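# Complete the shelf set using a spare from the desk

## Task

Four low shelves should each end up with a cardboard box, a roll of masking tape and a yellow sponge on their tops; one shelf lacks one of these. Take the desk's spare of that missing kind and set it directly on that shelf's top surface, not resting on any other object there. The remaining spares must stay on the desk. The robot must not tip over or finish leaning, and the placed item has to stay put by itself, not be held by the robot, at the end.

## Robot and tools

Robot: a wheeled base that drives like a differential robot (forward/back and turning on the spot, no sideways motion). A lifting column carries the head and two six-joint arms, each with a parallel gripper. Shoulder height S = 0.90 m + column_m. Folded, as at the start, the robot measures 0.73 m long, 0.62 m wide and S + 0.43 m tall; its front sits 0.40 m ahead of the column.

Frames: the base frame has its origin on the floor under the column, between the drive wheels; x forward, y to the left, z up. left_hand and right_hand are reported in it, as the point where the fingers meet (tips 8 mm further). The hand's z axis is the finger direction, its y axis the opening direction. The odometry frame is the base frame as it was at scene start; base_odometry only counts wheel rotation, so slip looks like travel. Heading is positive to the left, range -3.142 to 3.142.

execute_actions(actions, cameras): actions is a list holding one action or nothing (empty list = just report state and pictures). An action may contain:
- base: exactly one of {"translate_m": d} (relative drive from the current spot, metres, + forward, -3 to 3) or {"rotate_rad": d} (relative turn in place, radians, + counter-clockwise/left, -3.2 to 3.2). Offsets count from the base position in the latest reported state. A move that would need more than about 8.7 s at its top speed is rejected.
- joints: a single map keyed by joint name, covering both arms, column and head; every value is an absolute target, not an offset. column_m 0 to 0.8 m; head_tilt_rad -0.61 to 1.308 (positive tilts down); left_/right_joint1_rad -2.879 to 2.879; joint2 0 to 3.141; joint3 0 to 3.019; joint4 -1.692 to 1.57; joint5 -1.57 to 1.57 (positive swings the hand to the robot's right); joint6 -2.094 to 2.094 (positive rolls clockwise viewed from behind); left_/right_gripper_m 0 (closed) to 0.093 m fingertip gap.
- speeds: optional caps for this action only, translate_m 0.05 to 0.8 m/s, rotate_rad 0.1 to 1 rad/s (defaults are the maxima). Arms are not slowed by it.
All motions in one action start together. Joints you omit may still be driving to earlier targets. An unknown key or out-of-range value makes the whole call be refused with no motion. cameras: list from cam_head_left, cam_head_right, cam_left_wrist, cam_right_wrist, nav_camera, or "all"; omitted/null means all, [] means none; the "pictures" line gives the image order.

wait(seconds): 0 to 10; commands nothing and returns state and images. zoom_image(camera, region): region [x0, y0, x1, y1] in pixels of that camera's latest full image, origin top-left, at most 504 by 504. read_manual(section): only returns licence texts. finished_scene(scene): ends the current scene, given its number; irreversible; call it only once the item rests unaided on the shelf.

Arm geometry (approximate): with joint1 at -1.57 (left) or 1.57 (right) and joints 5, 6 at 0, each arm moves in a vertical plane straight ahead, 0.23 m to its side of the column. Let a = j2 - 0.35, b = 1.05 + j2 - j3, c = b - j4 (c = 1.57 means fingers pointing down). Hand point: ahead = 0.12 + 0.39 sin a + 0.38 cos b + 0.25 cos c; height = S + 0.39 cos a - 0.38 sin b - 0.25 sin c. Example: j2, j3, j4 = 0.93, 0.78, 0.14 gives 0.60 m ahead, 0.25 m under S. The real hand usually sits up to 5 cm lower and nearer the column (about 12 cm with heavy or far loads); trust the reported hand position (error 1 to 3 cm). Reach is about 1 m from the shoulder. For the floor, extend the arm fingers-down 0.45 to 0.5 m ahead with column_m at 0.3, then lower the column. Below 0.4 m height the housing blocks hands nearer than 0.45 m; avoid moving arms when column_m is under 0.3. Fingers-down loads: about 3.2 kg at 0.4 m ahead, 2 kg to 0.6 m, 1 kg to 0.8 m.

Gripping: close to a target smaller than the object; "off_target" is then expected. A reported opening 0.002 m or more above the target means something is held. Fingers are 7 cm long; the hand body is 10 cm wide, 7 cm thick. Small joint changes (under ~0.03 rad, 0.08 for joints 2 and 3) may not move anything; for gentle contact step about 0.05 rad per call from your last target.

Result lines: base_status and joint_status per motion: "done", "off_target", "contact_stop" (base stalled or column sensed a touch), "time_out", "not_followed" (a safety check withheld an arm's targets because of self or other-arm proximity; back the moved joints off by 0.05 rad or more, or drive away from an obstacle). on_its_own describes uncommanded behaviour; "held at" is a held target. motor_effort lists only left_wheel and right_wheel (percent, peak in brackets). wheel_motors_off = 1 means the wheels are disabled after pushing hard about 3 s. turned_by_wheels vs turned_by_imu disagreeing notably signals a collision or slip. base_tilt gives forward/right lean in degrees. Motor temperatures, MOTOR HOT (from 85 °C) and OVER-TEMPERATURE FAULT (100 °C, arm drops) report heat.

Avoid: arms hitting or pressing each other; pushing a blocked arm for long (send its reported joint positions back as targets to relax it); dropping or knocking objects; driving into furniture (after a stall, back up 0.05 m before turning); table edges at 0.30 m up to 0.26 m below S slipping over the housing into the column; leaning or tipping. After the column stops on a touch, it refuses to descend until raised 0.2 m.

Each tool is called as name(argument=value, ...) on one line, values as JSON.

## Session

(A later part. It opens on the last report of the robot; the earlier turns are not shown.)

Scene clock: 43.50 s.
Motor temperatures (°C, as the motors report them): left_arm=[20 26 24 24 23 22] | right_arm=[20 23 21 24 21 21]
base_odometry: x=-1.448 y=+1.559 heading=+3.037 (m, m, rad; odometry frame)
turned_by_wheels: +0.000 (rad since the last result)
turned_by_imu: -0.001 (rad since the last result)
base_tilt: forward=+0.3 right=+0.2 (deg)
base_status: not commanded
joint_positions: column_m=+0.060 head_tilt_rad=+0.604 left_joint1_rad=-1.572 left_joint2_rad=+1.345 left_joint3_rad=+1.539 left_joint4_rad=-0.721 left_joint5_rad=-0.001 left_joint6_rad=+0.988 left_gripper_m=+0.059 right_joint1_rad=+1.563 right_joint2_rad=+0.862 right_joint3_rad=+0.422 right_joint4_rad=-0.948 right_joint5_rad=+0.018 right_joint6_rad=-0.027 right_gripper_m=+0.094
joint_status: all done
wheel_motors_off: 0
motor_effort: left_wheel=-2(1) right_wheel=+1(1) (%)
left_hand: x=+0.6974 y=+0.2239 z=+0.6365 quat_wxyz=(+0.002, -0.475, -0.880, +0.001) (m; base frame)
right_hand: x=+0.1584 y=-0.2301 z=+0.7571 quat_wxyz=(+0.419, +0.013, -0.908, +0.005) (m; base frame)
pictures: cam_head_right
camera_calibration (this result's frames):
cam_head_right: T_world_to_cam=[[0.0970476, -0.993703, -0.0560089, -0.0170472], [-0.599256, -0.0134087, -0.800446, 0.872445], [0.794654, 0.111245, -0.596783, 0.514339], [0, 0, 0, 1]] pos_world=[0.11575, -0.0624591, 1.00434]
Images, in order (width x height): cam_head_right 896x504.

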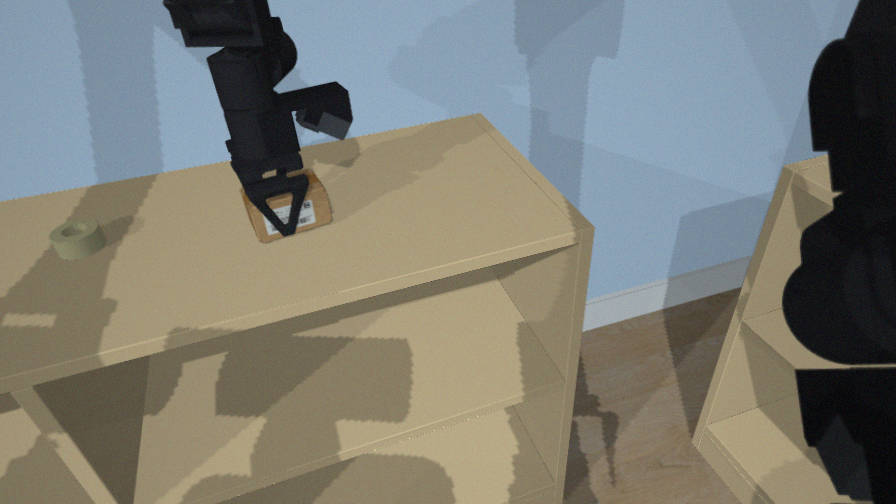

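execute_actions(actions=[{"joints":{"column_m":0.035}}], cameras=["cam_head_right"])

execute_actions(actions=[{"joints":{"left_gripper_m":0.093}}], cameras=["cam_head_right"])

execute_actions(actions=[{"joints":{"column_m":0.12}}], cameras=["cam_head_right"])

finished_scene(scene=1)

Scene clock: 46.13 s.
Motor temperatures (°C, as the motors report them): left_arm=[20 26 24 24 23 22] | right_arm=[20 23 21 24 21 21]
base_odometry: x=-1.448 y=+1.559 heading=+3.037 (m, m, rad; odometry frame)
turned_by_wheels: +0.000 (rad since the last result)
turned_by_imu: -0.001 (rad since the last result)
base_tilt: forward=+0.3 right=+0.2 (deg)
base_status: not commanded
joint_positions: column_m=+0.035 head_tilt_rad=+0.604 left_joint1_rad=-1.572 left_joint2_rad=+1.314 left_joint3_rad=+1.539 left_joint4_rad=-0.741 left_joint5_rad=-0.002 left_joint6_rad=+0.988 left_gripper_m=+0.059 right_joint1_rad=+1.563 right_joint2_rad=+0.862 right_joint3_rad=+0.422 right_joint4_rad=-0.948 right_joint5_rad=+0.018 right_joint6_rad=-0.027 right_gripper_m=+0.094
joint_status: all done
wheel_motors_off: 0
motor_effort: left_wheel=-2(2) right_wheel=+2(3) (%)
left_hand: x=+0.7024 y=+0.2242 z=+0.6298 quat_wxyz=(-0.003, -0.475, -0.880, -0.002) (m; base frame)
right_hand: x=+0.1584 y=-0.2301 z=+0.7320 quat_wxyz=(+0.419, +0.013, -0.908, +0.005) (m; base frame)
pictures: cam_head_right
camera_calibration (this result's frames):
cam_head_right: T_world_to_cam=[[0.0970473, -0.993703, -0.0560094, -0.0184471], [-0.59926, -0.0134087, -0.800442, 0.852426], [0.79465, 0.111245, -0.596788, 0.499421], [0, 0, 0, 1]] pos_world=[0.11575, -0.0624591, 0.979333]
Images, in order (width x height): cam_head_right 896x504.

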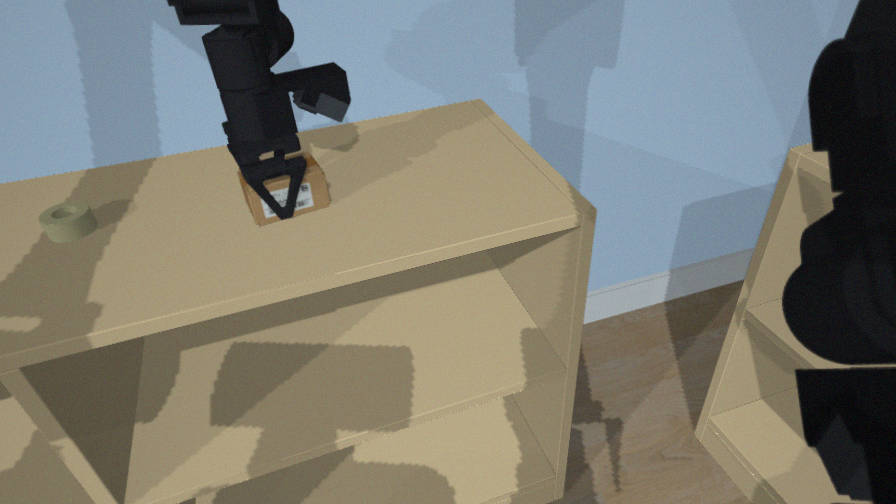

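Scene clock: 46.77 s.
Motor temperatures (°C, as the motors report them): left_arm=[20 26 24 24 23 22] | right_arm=[20 23 21 24 21 21]
base_odometry: x=-1.448 y=+1.559 heading=+3.037 (m, m, rad; odometry frame)
turned_by_wheels: +0.000 (rad since the last result)
turned_by_imu: +0.000 (rad since the last result)
base_tilt: forward=+0.3 right=+0.3 (deg)
base_status: not commanded
joint_positions: column_m=+0.035 head_tilt_rad=+0.604 left_joint1_rad=-1.572 left_joint2_rad=+1.314 left_joint3_rad=+1.539 left_joint4_rad=-0.736 left_joint5_rad=-0.001 left_joint6_rad=+0.988 left_gripper_m=+0.093 right_joint1_rad=+1.563 right_joint2_rad=+0.862 right_joint3_rad=+0.422 right_joint4_rad=-0.948 right_joint5_rad=+0.018 right_joint6_rad=-0.027 right_gripper_m=+0.094
joint_status: all done
wheel_motors_off: 0
motor_effort: left_wheel=-1(2) right_wheel=+3(3) (%)
left_hand: x=+0.7038 y=+0.2240 z=+0.6298 quat_wxyz=(-0.005, -0.475, -0.880, -0.003) (m; base frame)
right_hand: x=+0.1584 y=-0.2301 z=+0.7320 quat_wxyz=(+0.419, +0.013, -0.908, +0.005) (m; base frame)
pictures: cam_head_right
camera_calibration (this result's frames):
cam_head_right: T_world_to_cam=[[0.0970473, -0.993703, -0.0560094, -0.0184472], [-0.59926, -0.0134087, -0.800442, 0.852426], [0.79465, 0.111245, -0.596788, 0.499421], [0, 0, 0, 1]] pos_world=[0.11575, -0.0624591, 0.979333]
Images, in order (width x height): cam_head_right 896x504.

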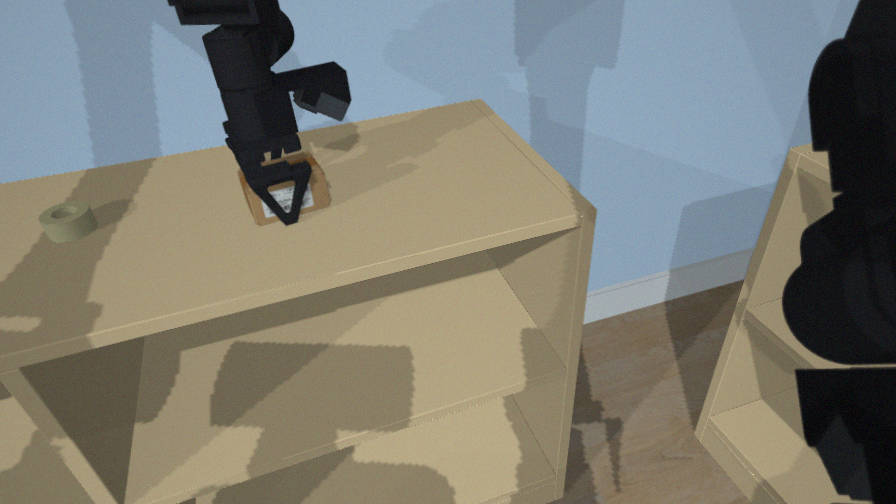

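Scene clock: 48.47 s.
Motor temperatures (°C, as the motors report them): left_arm=[20 26 24 24 23 22] | right_arm=[20 23 21 24 21 21]
base_odometry: x=-1.448 y=+1.559 heading=+3.037 (m, m, rad; odometry frame)
turned_by_wheels: +0.000 (rad since the last result)
turned_by_imu: -0.001 (rad since the last result)
base_tilt: forward=+0.3 right=+0.2 (deg)
base_status: not commanded
joint_positions: column_m=+0.120 head_tilt_rad=+0.604 left_joint1_rad=-1.572 left_joint2_rad=+1.322 left_joint3_rad=+1.539 left_joint4_rad=-0.731 left_joint5_rad=-0.001 left_joint6_rad=+0.988 left_gripper_m=+0.093 right_joint1_rad=+1.563 right_joint2_rad=+0.862 right_joint3_rad=+0.422 right_joint4_rad=-0.948 right_joint5_rad=+0.018 right_joint6_rad=-0.027 right_gripper_m=+0.094
joint_status: all done
wheel_motors_off: 0
motor_effort: left_wheel=-2(2) right_wheel=+2(3) (%)
left_hand: x=+0.7024 y=+0.2240 z=+0.7100 quat_wxyz=(-0.004, -0.475, -0.880, -0.002) (m; base frame)
right_hand: x=+0.1584 y=-0.2301 z=+0.8169 quat_wxyz=(+0.419, +0.013, -0.908, +0.005) (m; base frame)
pictures: cam_head_right
camera_calibration (this result's frames):
cam_head_right: T_world_to_cam=[[0.0970454, -0.993703, -0.0560127, -0.0136883], [-0.599287, -0.0134087, -0.800422, 0.920361], [0.79463, 0.111245, -0.596815, 0.550118], [0, 0, 0, 1]] pos_world=[0.115749, -0.0624591, 1.06423]
Images, in order (width x height): cam_head_right 896x504.

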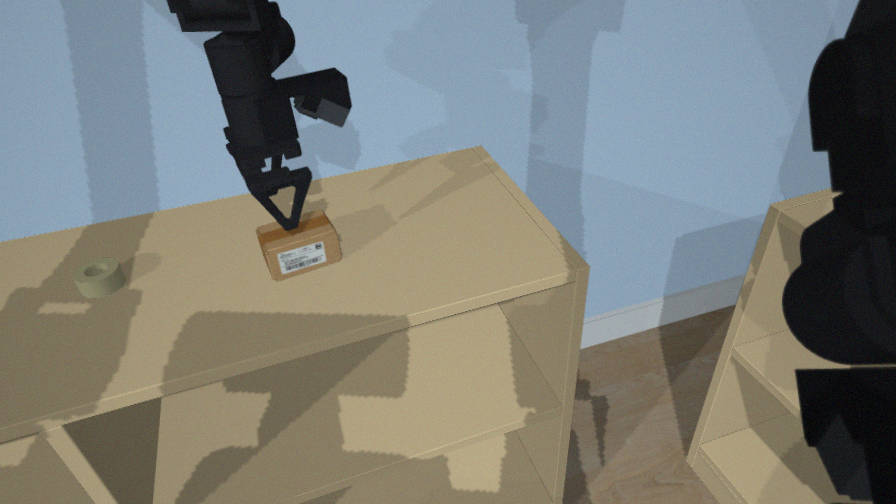

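The scene is finished: the task was done.


## Next scene

The same job, from a new start.

execute_actions(actions=[{"joints":{"head_tilt_rad":0.3}}])

Scene clock: 0.87 s.
Motor temperatures (°C, as the motors report them): left_arm=[20 23 23 24 23 22] | right_arm=[20 23 21 24 21 21]
base_odometry: x=+0.000 y=+0.000 heading=+0.000 (m, m, rad; odometry frame)
turned_by_wheels: +0.000 (rad since the last result)
turned_by_imu: +0.000 (rad since the last result)
base_tilt: forward=+0.3 right=+0.2 (deg)
base_status: not commanded
joint_positions: column_m=+0.553 head_tilt_rad=+0.319 left_joint1_rad=-1.552 left_joint2_rad=+0.865 left_joint3_rad=+0.408 left_joint4_rad=-0.924 left_joint5_rad=-0.059 left_joint6_rad=+0.034 left_gripper_m=+0.095 right_joint1_rad=+1.578 right_joint2_rad=+0.888 right_joint3_rad=+0.376 right_joint4_rad=-0.923 right_joint5_rad=+0.024 right_joint6_rad=-0.015 right_gripper_m=+0.094
joint_status: all done
wheel_motors_off: 0
motor_effort: left_wheel=+1(2) right_wheel=+3(3) (%)
left_hand: x=+0.1544 y=+0.2388 z=+1.2476 quat_wxyz=(+0.416, -0.020, -0.909, -0.025) (m; base frame)
right_hand: x=+0.1327 y=-0.2282 z=+1.2521 quat_wxyz=(+0.440, +0.015, -0.898, +0.006) (m; base frame)
pictures: cam_head_left, cam_head_right, cam_left_wrist, cam_right_wrist, nav_camera
camera_calibration (this result's frames):
cam_head_left: T_world_to_cam=[[0.111191, -0.992985, -0.0402235, 0.10898], [-0.351871, -0.00148437, -0.936047, 1.46218], [0.929421, 0.118234, -0.349568, 0.420157], [0, 0, 0, 1]] pos_world=[0.111878, 0.0607093, 1.51992]
cam_head_right: T_world_to_cam=[[0.108866, -0.993703, -0.026523, -0.0354121], [-0.35054, -0.0134087, -0.936452, 1.4637], [0.930199, 0.111245, -0.349792, 0.421559], [0, 0, 0, 1]] pos_world=[0.124806, -0.0624591, 1.5172]
cam_left_wrist: T_world_to_cam=[[-0.0438579, -0.998495, -0.032926, 0.289354], [-0.0821436, -0.029242, 0.996191, -1.22231], [-0.995655, 0.0463955, -0.0807374, 0.368972], [0, 0, 0, 1]] pos_world=[0.279654, 0.236057, 1.25697]
cam_right_wrist: T_world_to_cam=[[0.0312528, -0.999511, -0.000433178, -0.228336], [-0.0373225, -0.00160009, 0.999302, -1.24486], [-0.998814, -0.0312148, -0.0373543, 0.300021], [0, 0, 0, 1]] pos_world=[0.26034, -0.220851, 1.2551]
Images, in order (width x height): cam_head_left 896x504, cam_head_right 896x504, cam_left_wrist 616x616, cam_right_wrist 616x616, nav_camera 896x504.

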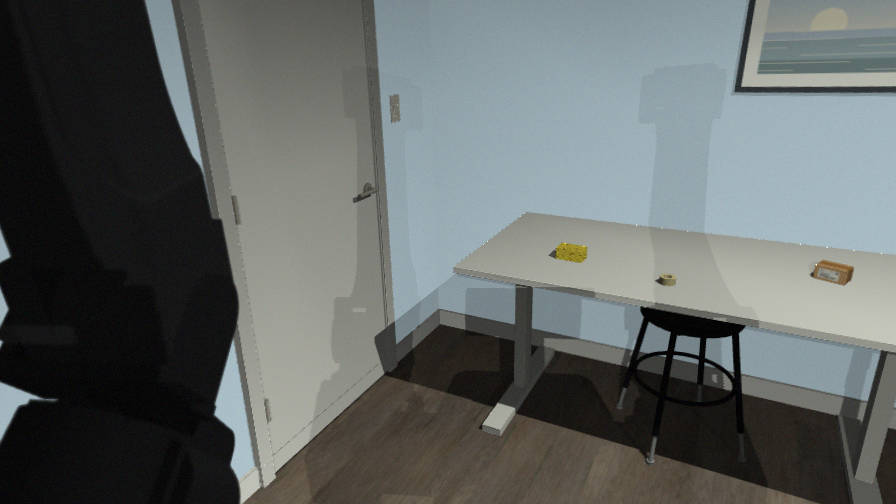

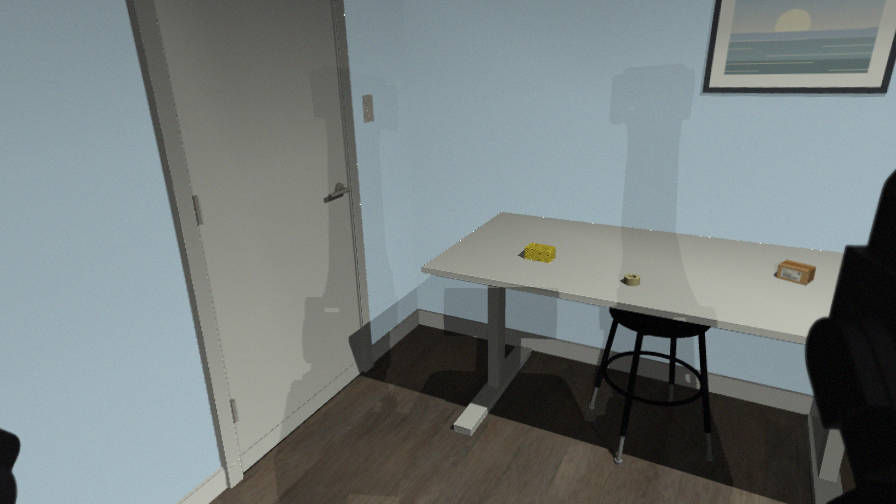

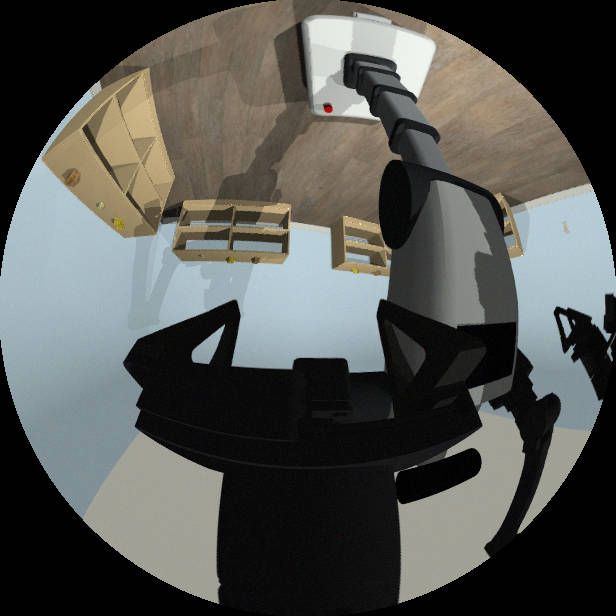

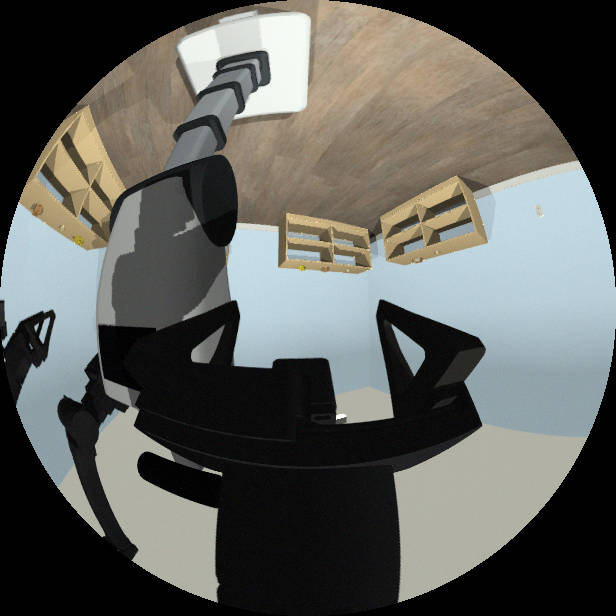

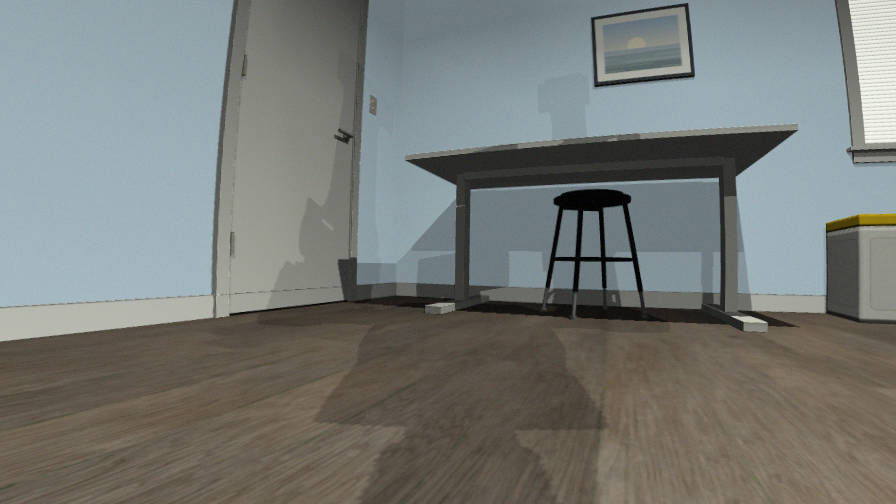

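execute_actions(actions=[{"base":{"rotate_rad":-0.175},"joints":{"left_joint1_rad":-1.57,"left_joint2_rad":1.35,"left_joint3_rad":1.55,"left_joint4_rad":-0.72,"left_joint5_rad":0,"left_joint6_rad":0,"head_tilt_rad":0.7}}], cameras=[])

execute_actions(actions=[{"base":{"translate_m":1.35},"joints":{"column_m":0.33}}], cameras=["cam_head_left","cam_left_wrist"])

Scene clock: 4.00 s.
Motor temperatures (°C, as the motors report them): left_arm=[20 24 23 24 23 22] | right_arm=[20 23 21 24 21 21]
base_odometry: x=+0.000 y=+0.000 heading=-0.173 (m, m, rad; odometry frame)
turned_by_wheels: -0.173 (rad since the last result)
turned_by_imu: -0.174 (rad since the last result)
base_tilt: forward=+0.3 right=+0.2 (deg)
base_status: done
joint_positions: column_m=+0.553 head_tilt_rad=+0.703 left_joint1_rad=-1.567 left_joint2_rad=+1.358 left_joint3_rad=+1.534 left_joint4_rad=-0.724 left_joint5_rad=-0.002 left_joint6_rad=+0.011 left_gripper_m=+0.095 right_joint1_rad=+1.578 right_joint2_rad=+0.888 right_joint3_rad=+0.376 right_joint4_rad=-0.923 right_joint5_rad=+0.024 right_joint6_rad=-0.015 right_gripper_m=+0.094
joint_status: all done
wheel_motors_off: 0
motor_effort: left_wheel=+6(46) right_wheel=-3(42) (%)
left_hand: x=+0.6900 y=+0.2270 z=+1.1210 quat_wxyz=(+0.012, -0.004, -1.000, -0.002) (m; base frame)
right_hand: x=+0.1327 y=-0.2282 z=+1.2521 quat_wxyz=(+0.440, +0.015, -0.898, +0.006) (m; base frame)
pictures: none
No camera images: the call's "cameras" was empty. Leave "cameras" out to get every camera's image.

Scene clock: 7.87 s.
Motor temperatures (°C, as the motors report them): left_arm=[20 24 23 24 23 22] | right_arm=[20 23 21 24 21 21]
base_odometry: x=+1.330 y=-0.233 heading=-0.174 (m, m, rad; odometry frame)
turned_by_wheels: -0.001 (rad since the last result)
turned_by_imu: +0.000 (rad since the last result)
base_tilt: forward=+0.3 right=+0.3 (deg)
base_status: done
joint_positions: column_m=+0.330 head_tilt_rad=+0.703 left_joint1_rad=-1.567 left_joint2_rad=+1.358 left_joint3_rad=+1.534 left_joint4_rad=-0.724 left_joint5_rad=-0.002 left_joint6_rad=+0.011 left_gripper_m=+0.095 right_joint1_rad=+1.578 right_joint2_rad=+0.888 right_joint3_rad=+0.375 right_joint4_rad=-0.923 right_joint5_rad=+0.024 right_joint6_rad=-0.015 right_gripper_m=+0.094
joint_status: all done
wheel_motors_off: 0
motor_effort: left_wheel=-1(53) right_wheel=+1(52) (%)
left_hand: x=+0.6900 y=+0.2270 z=+0.8983 quat_wxyz=(+0.012, -0.004, -1.000, -0.002) (m; base frame)
right_hand: x=+0.1319 y=-0.2282 z=+1.0297 quat_wxyz=(+0.441, +0.015, -0.898, +0.006) (m; base frame)
pictures: cam_head_left, cam_left_wrist
camera_calibration (this result's frames):
cam_head_left: T_world_to_cam=[[0.0880418, -0.992985, -0.078931, 0.152119], [-0.67676, -0.00148437, -0.736202, 1.00693], [0.730921, 0.118234, -0.672143, 0.776738], [0, 0, 0, 1]] pos_world=[0.100324, 0.0607093, 1.27539]
cam_left_wrist: T_world_to_cam=[[0.00326046, -0.99999, 0.0031496, 0.225043], [-0.792935, -0.000666274, 0.609305, 0.000830688], [-0.609297, -0.00448404, -0.792929, 1.25934], [0, 0, 0, 1]] pos_world=[0.767234, 0.230688, 0.99735]
Images, in order (width x height): cam_head_left 896x504, cam_left_wrist 616x616.

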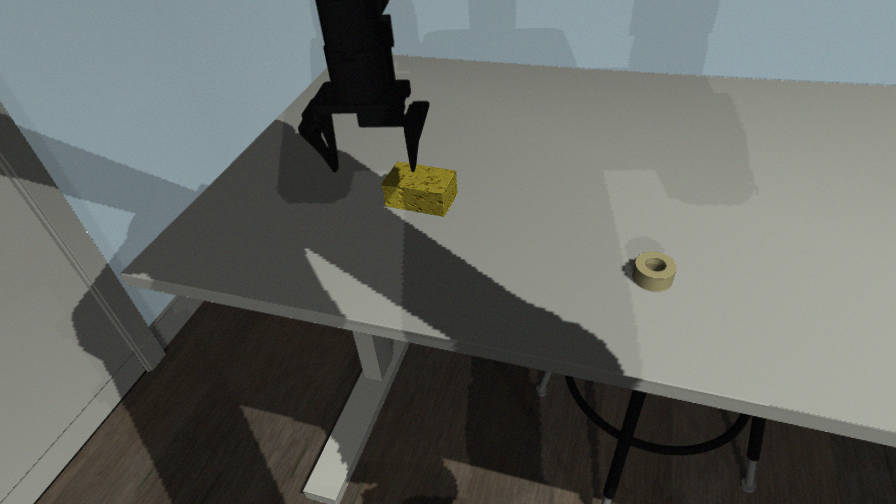

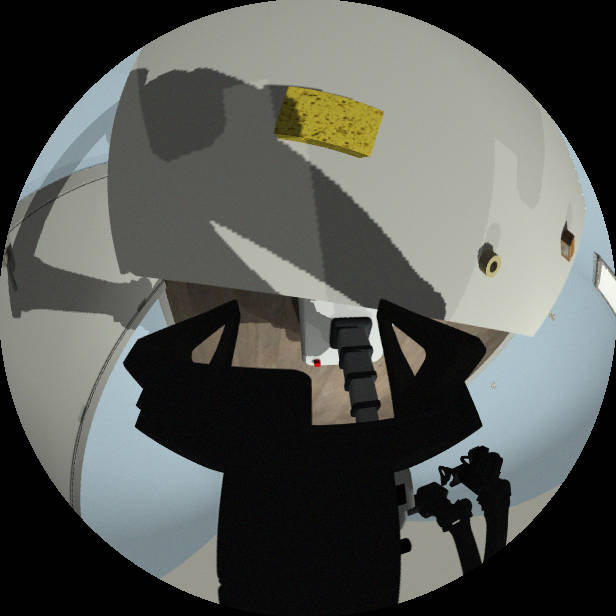

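execute_actions(actions=[{"base":{"translate_m":0.13},"joints":{"left_joint6_rad":-1.35,"column_m":0.24}}], cameras=["cam_head_left","cam_left_wrist"])

Scene clock: 10.37 s.
Motor temperatures (°C, as the motors report them): left_arm=[20 25 23 24 23 22] | right_arm=[20 23 21 24 21 21]
base_odometry: x=+1.458 y=-0.256 heading=-0.175 (m, m, rad; odometry frame)
turned_by_wheels: -0.001 (rad since the last result)
turned_by_imu: -0.002 (rad since the last result)
base_tilt: forward=+0.3 right=+0.3 (deg)
base_status: done
joint_positions: column_m=+0.240 head_tilt_rad=+0.703 left_joint1_rad=-1.567 left_joint2_rad=+1.358 left_joint3_rad=+1.534 left_joint4_rad=-0.724 left_joint5_rad=-0.002 left_joint6_rad=-1.336 left_gripper_m=+0.095 right_joint1_rad=+1.578 right_joint2_rad=+0.888 right_joint3_rad=+0.377 right_joint4_rad=-0.923 right_joint5_rad=+0.024 right_joint6_rad=-0.015 right_gripper_m=+0.094
joint_status: all done
wheel_motors_off: 0
motor_effort: left_wheel=-1(42) right_wheel=+1(32) (%)
left_hand: x=+0.6902 y=+0.2270 z=+0.8083 quat_wxyz=(+0.008, +0.620, -0.784, -0.009) (m; base frame)
right_hand: x=+0.1329 y=-0.2282 z=+0.9393 quat_wxyz=(+0.440, +0.015, -0.898, +0.006) (m; base frame)
pictures: cam_head_left, cam_left_wrist
camera_calibration (this result's frames):
cam_head_left: T_world_to_cam=[[0.0880342, -0.992985, -0.0789395, 0.145025], [-0.676831, -0.00148437, -0.736137, 0.940588], [0.730856, 0.118234, -0.672213, 0.716327], [0, 0, 0, 1]] pos_world=[0.10032, 0.0607093, 1.18537]
cam_left_wrist: T_world_to_cam=[[0.975615, -0.218868, -0.016486, -0.607283], [-0.167211, -0.789801, 0.590132, -0.181479], [-0.142182, -0.572985, -0.807139, 1.00628], [0, 0, 0, 1]] pos_world=[0.705204, 0.300336, 0.909293]
Images, in order (width x height): cam_head_left 896x504, cam_left_wrist 616x616.

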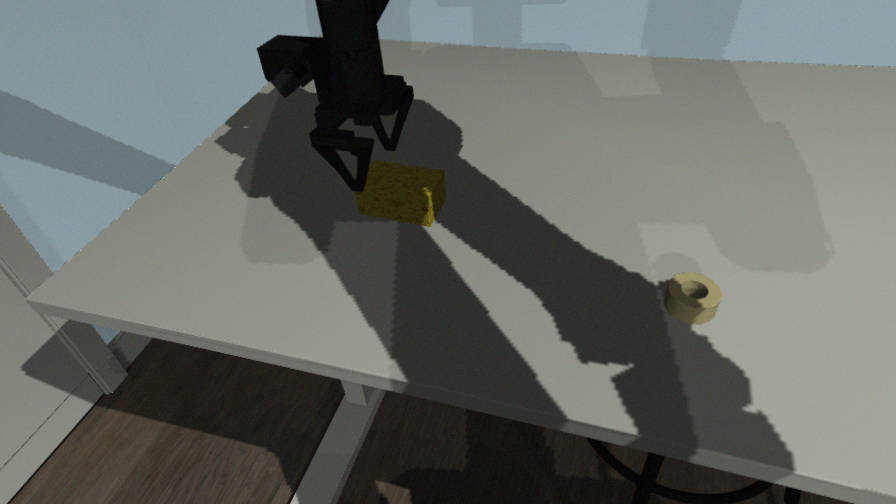

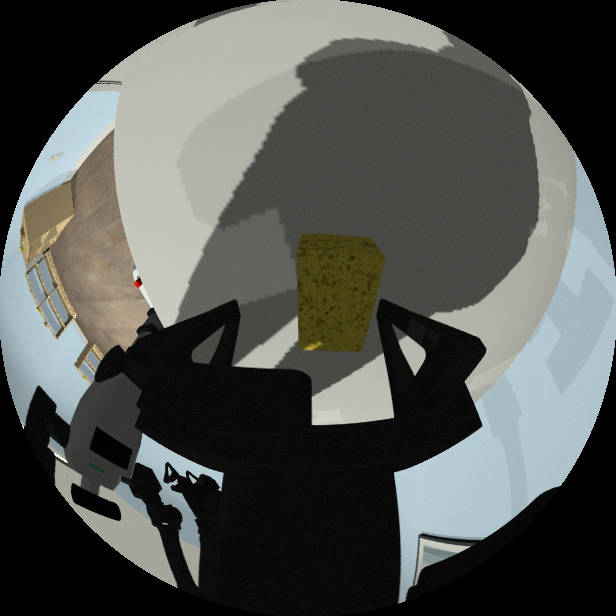

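execute_actions(actions=[{"base":{"translate_m":0.024},"joints":{"left_joint6_rad":-1.27}}], cameras=[])

execute_actions(actions=[{"joints":{"column_m":0.178}}], cameras=["cam_left_wrist"])

execute_actions(actions=[{"joints":{"left_gripper_m":0.03}}], cameras=["cam_head_left"])

execute_actions(actions=[{"joints":{"column_m":0.25,"head_tilt_rad":0.4}}], cameras=["cam_head_left"])

Scene clock: 12.37 s.
Motor temperatures (°C, as the motors report them): left_arm=[20 25 23 24 23 22] | right_arm=[20 23 21 24 21 21]
base_odometry: x=+1.482 y=-0.260 heading=-0.176 (m, m, rad; odometry frame)
turned_by_wheels: +0.000 (rad since the last result)
turned_by_imu: -0.001 (rad since the last result)
base_tilt: forward=+0.4 right=+0.2 (deg)
base_status: done
joint_positions: column_m=+0.240 head_tilt_rad=+0.703 left_joint1_rad=-1.567 left_joint2_rad=+1.358 left_joint3_rad=+1.534 left_joint4_rad=-0.724 left_joint5_rad=-0.002 left_joint6_rad=-1.280 left_gripper_m=+0.095 right_joint1_rad=+1.578 right_joint2_rad=+0.888 right_joint3_rad=+0.376 right_joint4_rad=-0.923 right_joint5_rad=+0.024 right_joint6_rad=-0.015 right_gripper_m=+0.094
joint_status: all done
wheel_motors_off: 0
motor_effort: left_wheel=-1(35) right_wheel=+1(30) (%)
left_hand: x=+0.6902 y=+0.2270 z=+0.8083 quat_wxyz=(+0.008, +0.598, -0.801, -0.009) (m; base frame)
right_hand: x=+0.1328 y=-0.2282 z=+0.9394 quat_wxyz=(+0.440, +0.015, -0.898, +0.006) (m; base frame)
pictures: none
No camera images: the call's "cameras" was empty. Leave "cameras" out to get every camera's image.

Scene clock: 13.77 s.
Motor temperatures (°C, as the motors report them): left_arm=[20 25 24 24 23 22] | right_arm=[20 23 21 24 21 21]
base_odometry: x=+1.482 y=-0.260 heading=-0.176 (m, m, rad; odometry frame)
turned_by_wheels: +0.000 (rad since the last result)
turned_by_imu: +0.000 (rad since the last result)
base_tilt: forward=+0.3 right=+0.2 (deg)
base_status: not commanded
joint_positions: column_m=+0.178 head_tilt_rad=+0.703 left_joint1_rad=-1.567 left_joint2_rad=+1.358 left_joint3_rad=+1.534 left_joint4_rad=-0.724 left_joint5_rad=-0.002 left_joint6_rad=-1.280 left_gripper_m=+0.095 right_joint1_rad=+1.578 right_joint2_rad=+0.888 right_joint3_rad=+0.376 right_joint4_rad=-0.923 right_joint5_rad=+0.024 right_joint6_rad=-0.015 right_gripper_m=+0.094
joint_status: all done
wheel_motors_off: 0
motor_effort: left_wheel=-1(1) right_wheel=+1(1) (%)
left_hand: x=+0.6902 y=+0.2270 z=+0.7464 quat_wxyz=(+0.008, +0.598, -0.801, -0.009) (m; base frame)
right_hand: x=+0.1328 y=-0.2282 z=+0.8774 quat_wxyz=(+0.440, +0.015, -0.898, +0.006) (m; base frame)
pictures: cam_left_wrist
camera_calibration (this result's frames):
cam_left_wrist: T_world_to_cam=[[0.961814, -0.273211, -0.0164158, -0.586495], [-0.211019, -0.778399, 0.591241, -0.118078], [-0.174312, -0.5652, -0.806328, 0.976055], [0, 0, 0, 1]] pos_world=[0.70932, 0.299518, 0.847205]
Images, in order (width x height): cam_left_wrist 616x616.

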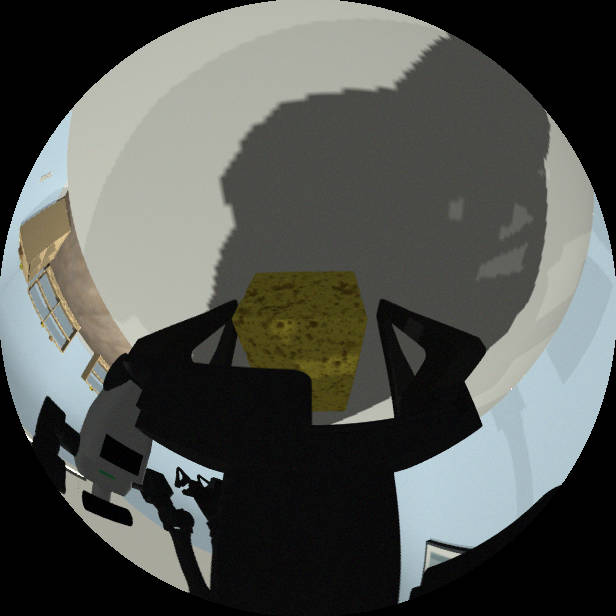

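Scene clock: 14.40 s.
Motor temperatures (°C, as the motors report them): left_arm=[20 25 24 24 23 22] | right_arm=[20 23 21 24 21 21]
base_odometry: x=+1.482 y=-0.260 heading=-0.176 (m, m, rad; odometry frame)
turned_by_wheels: +0.000 (rad since the last result)
turned_by_imu: +0.000 (rad since the last result)
base_tilt: forward=+0.3 right=+0.3 (deg)
base_status: not commanded
joint_positions: column_m=+0.178 head_tilt_rad=+0.703 left_joint1_rad=-1.567 left_joint2_rad=+1.358 left_joint3_rad=+1.534 left_joint4_rad=-0.724 left_joint5_rad=-0.002 left_joint6_rad=-1.280 left_gripper_m=+0.060 right_joint1_rad=+1.578 right_joint2_rad=+0.888 right_joint3_rad=+0.376 right_joint4_rad=-0.923 right_joint5_rad=+0.024 right_joint6_rad=-0.015 right_gripper_m=+0.094
joint_status: left_gripper_m off_target (ended at +0.060, target +0.030)
wheel_motors_off: 0
motor_effort: left_wheel=-1(1) right_wheel=+1(1) (%)
left_hand: x=+0.6902 y=+0.2270 z=+0.7464 quat_wxyz=(+0.008, +0.598, -0.801, -0.009) (m; base frame)
right_hand: x=+0.1328 y=-0.2282 z=+0.8774 quat_wxyz=(+0.440, +0.015, -0.898, +0.006) (m; base frame)
pictures: cam_head_left
camera_calibration (this result's frames):
cam_head_left: T_world_to_cam=[[0.0880253, -0.992985, -0.0789495, 0.140144], [-0.676914, -0.00148437, -0.736061, 0.894874], [0.73078, 0.118234, -0.672296, 0.67476], [0, 0, 0, 1]] pos_world=[0.100315, 0.0607093, 1.12338]
Images, in order (width x height): cam_head_left 896x504.

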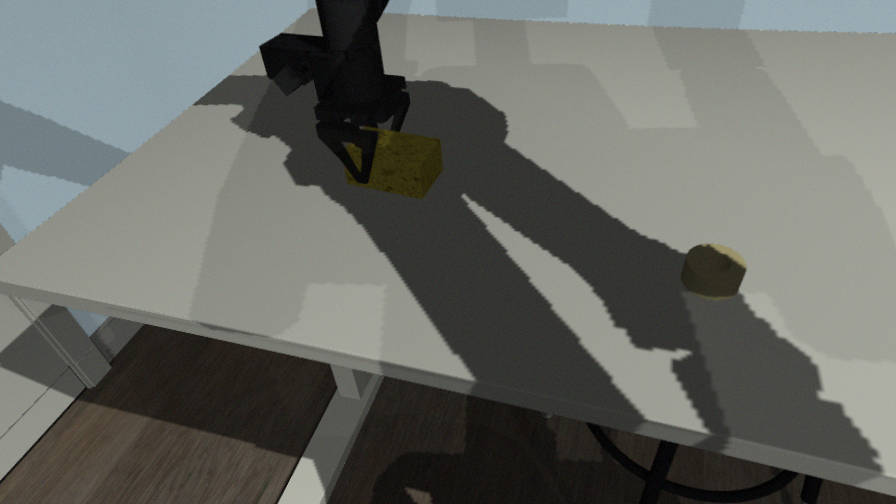

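Scene clock: 15.93 s.
Motor temperatures (°C, as the motors report them): left_arm=[20 26 24 24 23 22] | right_arm=[20 23 21 24 21 21]
base_odometry: x=+1.482 y=-0.260 heading=-0.176 (m, m, rad; odometry frame)
turned_by_wheels: +0.000 (rad since the last result)
turned_by_imu: +0.000 (rad since the last result)
base_tilt: forward=+0.3 right=+0.2 (deg)
base_status: not commanded
joint_positions: column_m=+0.250 head_tilt_rad=+0.418 left_joint1_rad=-1.567 left_joint2_rad=+1.358 left_joint3_rad=+1.534 left_joint4_rad=-0.724 left_joint5_rad=-0.002 left_joint6_rad=-1.280 left_gripper_m=+0.060 right_joint1_rad=+1.578 right_joint2_rad=+0.888 right_joint3_rad=+0.376 right_joint4_rad=-0.923 right_joint5_rad=+0.024 right_joint6_rad=-0.015 right_gripper_m=+0.094
joint_status: all done
wheel_motors_off: 0
motor_effort: left_wheel=-1(2) right_wheel=+1(1) (%)
left_hand: x=+0.6902 y=+0.2270 z=+0.8182 quat_wxyz=(+0.008, +0.598, -0.801, -0.009) (m; base frame)
right_hand: x=+0.1328 y=-0.2282 z=+0.9493 quat_wxyz=(+0.440, +0.015, -0.898, +0.006) (m; base frame)
pictures: cam_head_left
camera_calibration (this result's frames):
cam_head_left: T_world_to_cam=[[0.106668, -0.992985, -0.0510246, 0.110374], [-0.442733, -0.00148437, -0.896652, 1.13456], [0.890286, 0.118234, -0.439785, 0.427751], [0, 0, 0, 1]] pos_world=[0.109711, 0.0607093, 1.21105]
Images, in order (width x height): cam_head_left 896x504.

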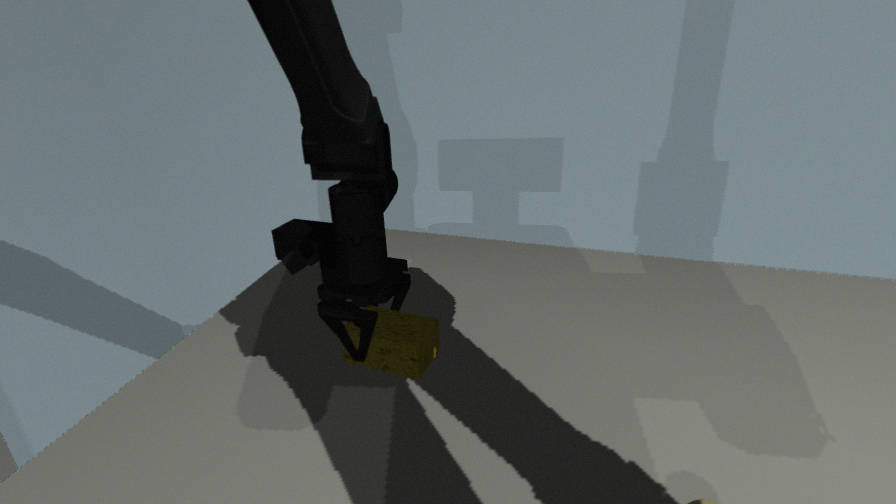

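execute_actions(actions=[{"base":{"translate_m":-1.6}}], cameras=[])

execute_actions(actions=[{"base":{"rotate_rad":-2.1}}], cameras=["cam_head_right","nav_camera"])

Scene clock: 20.77 s.
Motor temperatures (°C, as the motors report them): left_arm=[20 26 24 24 23 22] | right_arm=[20 23 21 24 21 21]
base_odometry: x=-0.094 y=+0.020 heading=-0.176 (m, m, rad; odometry frame)
turned_by_wheels: -0.001 (rad since the last result)
turned_by_imu: -0.005 (rad since the last result)
base_tilt: forward=+0.3 right=+0.2 (deg)
base_status: done
joint_positions: column_m=+0.250 head_tilt_rad=+0.418 left_joint1_rad=-1.567 left_joint2_rad=+1.358 left_joint3_rad=+1.535 left_joint4_rad=-0.724 left_joint5_rad=-0.002 left_joint6_rad=-1.280 left_gripper_m=+0.060 right_joint1_rad=+1.578 right_joint2_rad=+0.888 right_joint3_rad=+0.375 right_joint4_rad=-0.923 right_joint5_rad=+0.024 right_joint6_rad=-0.015 right_gripper_m=+0.094
joint_status: not commanded
wheel_motors_off: 0
motor_effort: left_wheel=-1(58) right_wheel=+1(62) (%)
left_hand: x=+0.6904 y=+0.2270 z=+0.8183 quat_wxyz=(+0.008, +0.598, -0.801, -0.009) (m; base frame)
right_hand: x=+0.1319 y=-0.2282 z=+0.9496 quat_wxyz=(+0.440, +0.015, -0.898, +0.006) (m; base frame)
pictures: none
No camera images: the call's "cameras" was empty. Leave "cameras" out to get every camera's image.

Scene clock: 24.47 s.
Motor temperatures (°C, as the motors report them): left_arm=[20 26 24 24 23 22] | right_arm=[20 23 21 24 21 21]
base_odometry: x=-0.094 y=+0.020 heading=-2.275 (m, m, rad; odometry frame)
turned_by_wheels: -2.099 (rad since the last result)
turned_by_imu: -2.116 (rad since the last result)
base_tilt: forward=+0.3 right=+0.2 (deg)
base_status: done
joint_positions: column_m=+0.250 head_tilt_rad=+0.418 left_joint1_rad=-1.571 left_joint2_rad=+1.358 left_joint3_rad=+1.535 left_joint4_rad=-0.724 left_joint5_rad=-0.001 left_joint6_rad=-1.280 left_gripper_m=+0.060 right_joint1_rad=+1.578 right_joint2_rad=+0.888 right_joint3_rad=+0.375 right_joint4_rad=-0.923 right_joint5_rad=+0.024 right_joint6_rad=-0.015 right_gripper_m=+0.094
joint_status: not commanded
wheel_motors_off: 0
motor_effort: left_wheel=+6(65) right_wheel=-6(50) (%)
left_hand: x=+0.6904 y=+0.2249 z=+0.8183 quat_wxyz=(+0.009, +0.597, -0.802, -0.008) (m; base frame)
right_hand: x=+0.1319 y=-0.2282 z=+0.9496 quat_wxyz=(+0.440, +0.015, -0.898, +0.006) (m; base frame)
pictures: cam_head_right, nav_camera
camera_calibration (this result's frames):
cam_head_right: T_world_to_cam=[[0.105713, -0.993703, -0.0371479, -0.0301553], [-0.441336, -0.0134087, -0.897242, 1.13618], [0.891094, 0.111245, -0.439974, 0.42904], [0, 0, 0, 1]] pos_world=[0.122311, -0.0624591, 1.20708]
Images, in order (width x height): cam_head_right 896x504, nav_camera 896x504.

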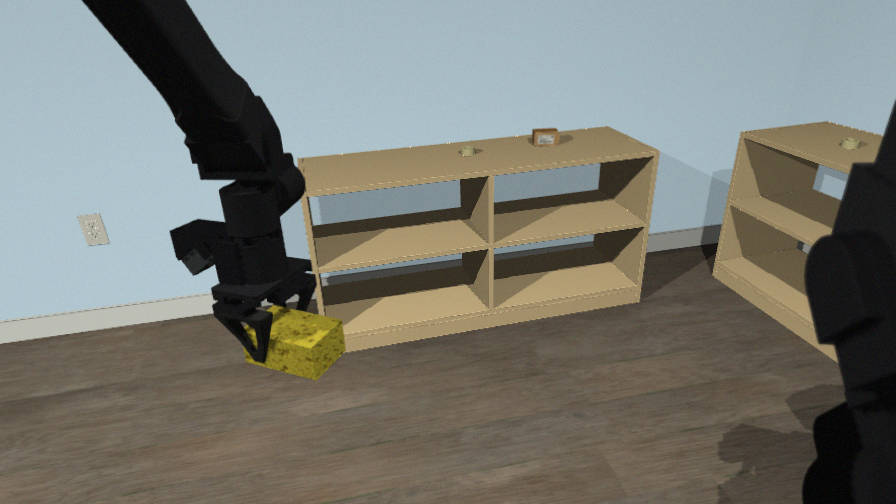

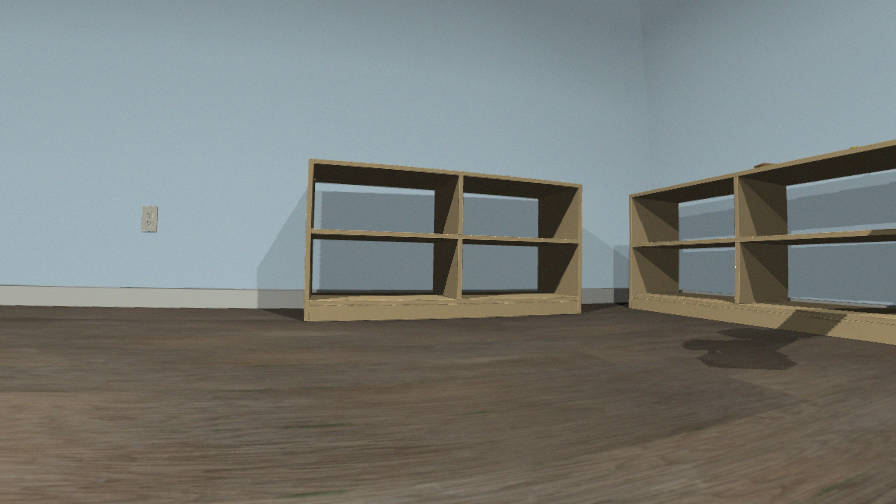

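execute_actions(actions=[{"base":{"rotate_rad":0.09}}], cameras=[])

execute_actions(actions=[{"base":{"translate_m":1.33},"joints":{"column_m":0.11,"head_tilt_rad":0.6}}], cameras=[])

execute_actions(actions=[{"joints":{"column_m":0.066}}], cameras=["cam_head_left","cam_left_wrist"])

Scene clock: 26.90 s.
Motor temperatures (°C, as the motors report them): left_arm=[20 26 24 24 23 22] | right_arm=[20 23 21 24 21 21]
base_odometry: x=-0.094 y=+0.020 heading=-2.186 (m, m, rad; odometry frame)
turned_by_wheels: +0.089 (rad since the last result)
turned_by_imu: +0.089 (rad since the last result)
base_tilt: forward=+0.3 right=+0.2 (deg)
base_status: done
joint_positions: column_m=+0.250 head_tilt_rad=+0.418 left_joint1_rad=-1.566 left_joint2_rad=+1.358 left_joint3_rad=+1.535 left_joint4_rad=-0.724 left_joint5_rad=-0.001 left_joint6_rad=-1.280 left_gripper_m=+0.060 right_joint1_rad=+1.578 right_joint2_rad=+0.888 right_joint3_rad=+0.375 right_joint4_rad=-0.923 right_joint5_rad=+0.024 right_joint6_rad=-0.015 right_gripper_m=+0.094
joint_status: not commanded
wheel_motors_off: 0
motor_effort: left_wheel=-7(22) right_wheel=+6(22) (%)
left_hand: x=+0.6904 y=+0.2273 z=+0.8183 quat_wxyz=(+0.008, +0.598, -0.801, -0.009) (m; base frame)
right_hand: x=+0.1319 y=-0.2282 z=+0.9496 quat_wxyz=(+0.440, +0.015, -0.898, +0.006) (m; base frame)
pictures: none
No camera images: the call's "cameras" was empty. Leave "cameras" out to get every camera's image.

Scene clock: 30.73 s.
Motor temperatures (°C, as the motors report them): left_arm=[20 27 24 24 23 22] | right_arm=[20 23 21 24 21 21]
base_odometry: x=-0.862 y=-1.066 heading=-2.188 (m, m, rad; odometry frame)
turned_by_wheels: -0.002 (rad since the last result)
turned_by_imu: -0.001 (rad since the last result)
base_tilt: forward=+0.3 right=+0.2 (deg)
base_status: done
joint_positions: column_m=+0.110 head_tilt_rad=+0.604 left_joint1_rad=-1.567 left_joint2_rad=+1.358 left_joint3_rad=+1.535 left_joint4_rad=-0.724 left_joint5_rad=-0.001 left_joint6_rad=-1.280 left_gripper_m=+0.060 right_joint1_rad=+1.578 right_joint2_rad=+0.887 right_joint3_rad=+0.374 right_joint4_rad=-0.923 right_joint5_rad=+0.024 right_joint6_rad=-0.015 right_gripper_m=+0.094
joint_status: all done
wheel_motors_off: 0
motor_effort: left_wheel=-1(53) right_wheel=+1(64) (%)
left_hand: x=+0.6904 y=+0.2271 z=+0.6784 quat_wxyz=(+0.008, +0.598, -0.801, -0.009) (m; base frame)
right_hand: x=+0.1318 y=-0.2282 z=+0.8098 quat_wxyz=(+0.440, +0.015, -0.898, +0.006) (m; base frame)
pictures: none
No camera images: the call's "cameras" was empty. Leave "cameras" out to get every camera's image.

Scene clock: 31.90 s.
Motor temperatures (°C, as the motors report them): left_arm=[20 27 24 24 23 22] | right_arm=[20 23 21 24 21 21]
base_odometry: x=-0.862 y=-1.066 heading=-2.189 (m, m, rad; odometry frame)
turned_by_wheels: +0.000 (rad since the last result)
turned_by_imu: +0.000 (rad since the last result)
base_tilt: forward=+0.3 right=+0.2 (deg)
base_status: not commanded
joint_positions: column_m=+0.066 head_tilt_rad=+0.604 left_joint1_rad=-1.567 left_joint2_rad=+1.356 left_joint3_rad=+1.535 left_joint4_rad=-0.724 left_joint5_rad=-0.001 left_joint6_rad=-1.280 left_gripper_m=+0.060 right_joint1_rad=+1.578 right_joint2_rad=+0.887 right_joint3_rad=+0.374 right_joint4_rad=-0.923 right_joint5_rad=+0.024 right_joint6_rad=-0.015 right_gripper_m=+0.094
joint_status: all done
wheel_motors_off: 0
motor_effort: left_wheel=-3(2) right_wheel=+3(3) (%)
left_hand: x=+0.6911 y=+0.2271 z=+0.6355 quat_wxyz=(+0.007, +0.598, -0.801, -0.008) (m; base frame)
right_hand: x=+0.1318 y=-0.2282 z=+0.7658 quat_wxyz=(+0.440, +0.015, -0.898, +0.006) (m; base frame)
pictures: cam_head_left, cam_left_wrist
camera_calibration (this result's frames):
cam_head_left: T_world_to_cam=[[0.0954315, -0.992985, -0.0698162, 0.121323], [-0.600459, -0.00148437, -0.799654, 0.875524], [0.79394, 0.118234, -0.596389, 0.516456], [0, 0, 0, 1]] pos_world=[0.104103, 0.0607093, 1.0166]
cam_left_wrist: T_world_to_cam=[[0.961904, -0.273025, -0.014096, -0.590676], [-0.212217, -0.778188, 0.591089, -0.051433], [-0.172351, -0.56558, -0.806483, 0.885732], [0, 0, 0, 1]] pos_world=[0.709916, 0.299658, 0.736403]
Images, in order (width x height): cam_head_left 896x504, cam_left_wrist 616x616.

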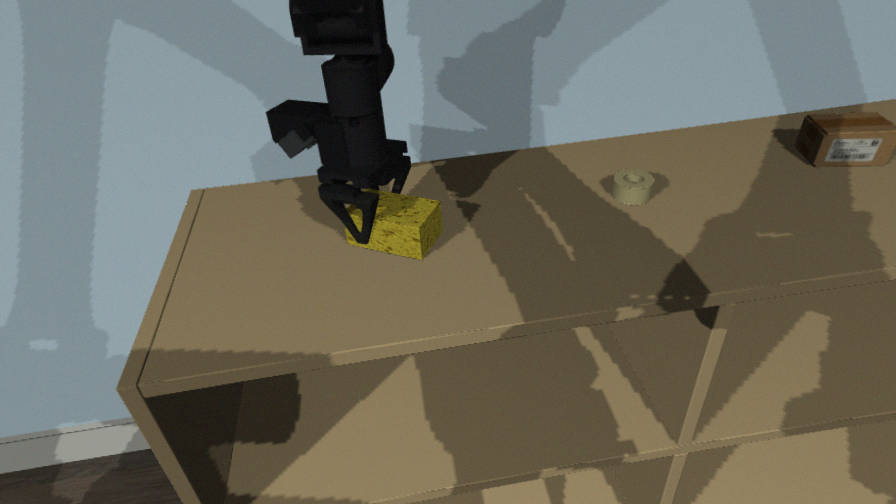

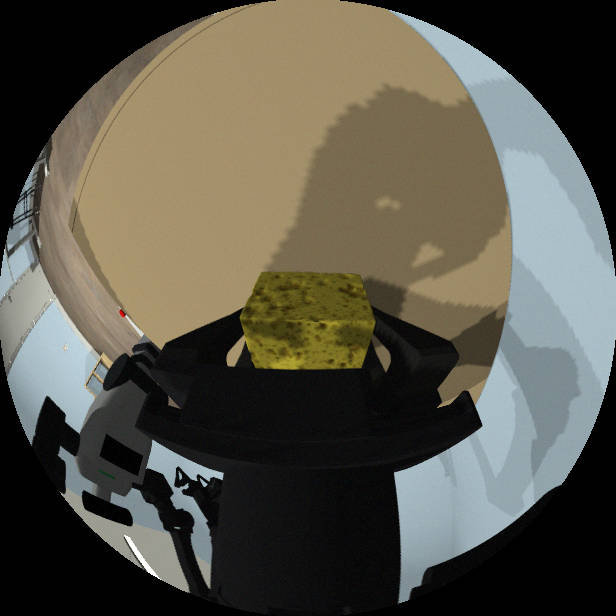

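execute_actions(actions=[{"joints":{"left_gripper_m":0.093}}], cameras=[])

execute_actions(actions=[{"joints":{"column_m":0.13}}], cameras=[])

finished_scene(scene=2)

Scene clock: 33.30 s.
Motor temperatures (°C, as the motors report them): left_arm=[20 27 24 24 23 22] | right_arm=[20 23 21 24 21 21]
base_odometry: x=-0.862 y=-1.066 heading=-2.189 (m, m, rad; odometry frame)
turned_by_wheels: +0.000 (rad since the last result)
turned_by_imu: +0.000 (rad since the last result)
base_tilt: forward=+0.3 right=+0.2 (deg)
base_status: not commanded
joint_positions: column_m=+0.066 head_tilt_rad=+0.604 left_joint1_rad=-1.567 left_joint2_rad=+1.356 left_joint3_rad=+1.535 left_joint4_rad=-0.724 left_joint5_rad=-0.001 left_joint6_rad=-1.280 left_gripper_m=+0.093 right_joint1_rad=+1.578 right_joint2_rad=+0.887 right_joint3_rad=+0.374 right_joint4_rad=-0.923 right_joint5_rad=+0.024 right_joint6_rad=-0.015 right_gripper_m=+0.094
joint_status: all done
wheel_motors_off: 0
motor_effort: left_wheel=-3(3) right_wheel=+2(3) (%)
left_hand: x=+0.6911 y=+0.2271 z=+0.6355 quat_wxyz=(+0.007, +0.598, -0.801, -0.008) (m; base frame)
right_hand: x=+0.1318 y=-0.2282 z=+0.7658 quat_wxyz=(+0.440, +0.015, -0.898, +0.006) (m; base frame)
pictures: none
No camera images: the call's "cameras" was empty. Leave "cameras" out to get every camera's image.

Scene clock: 34.73 s.
Motor temperatures (°C, as the motors report them): left_arm=[20 27 25 24 23 22] | right_arm=[20 23 21 24 21 21]
base_odometry: x=-0.862 y=-1.066 heading=-2.189 (m, m, rad; odometry frame)
turned_by_wheels: +0.000 (rad since the last result)
turned_by_imu: +0.000 (rad since the last result)
base_tilt: forward=+0.3 right=+0.2 (deg)
base_status: not commanded
joint_positions: column_m=+0.130 head_tilt_rad=+0.604 left_joint1_rad=-1.567 left_joint2_rad=+1.356 left_joint3_rad=+1.535 left_joint4_rad=-0.724 left_joint5_rad=-0.001 left_joint6_rad=-1.280 left_gripper_m=+0.093 right_joint1_rad=+1.578 right_joint2_rad=+0.887 right_joint3_rad=+0.374 right_joint4_rad=-0.923 right_joint5_rad=+0.024 right_joint6_rad=-0.015 right_gripper_m=+0.094
joint_status: all done
wheel_motors_off: 0
motor_effort: left_wheel=-3(3) right_wheel=+3(2) (%)
left_hand: x=+0.6911 y=+0.2271 z=+0.6994 quat_wxyz=(+0.007, +0.598, -0.801, -0.008) (m; base frame)
right_hand: x=+0.1318 y=-0.2282 z=+0.8297 quat_wxyz=(+0.440, +0.015, -0.898, +0.006) (m; base frame)
pictures: none
No camera images: the call's "cameras" was empty. Leave "cameras" out to get every camera's image.

The scene is finished: the task was done.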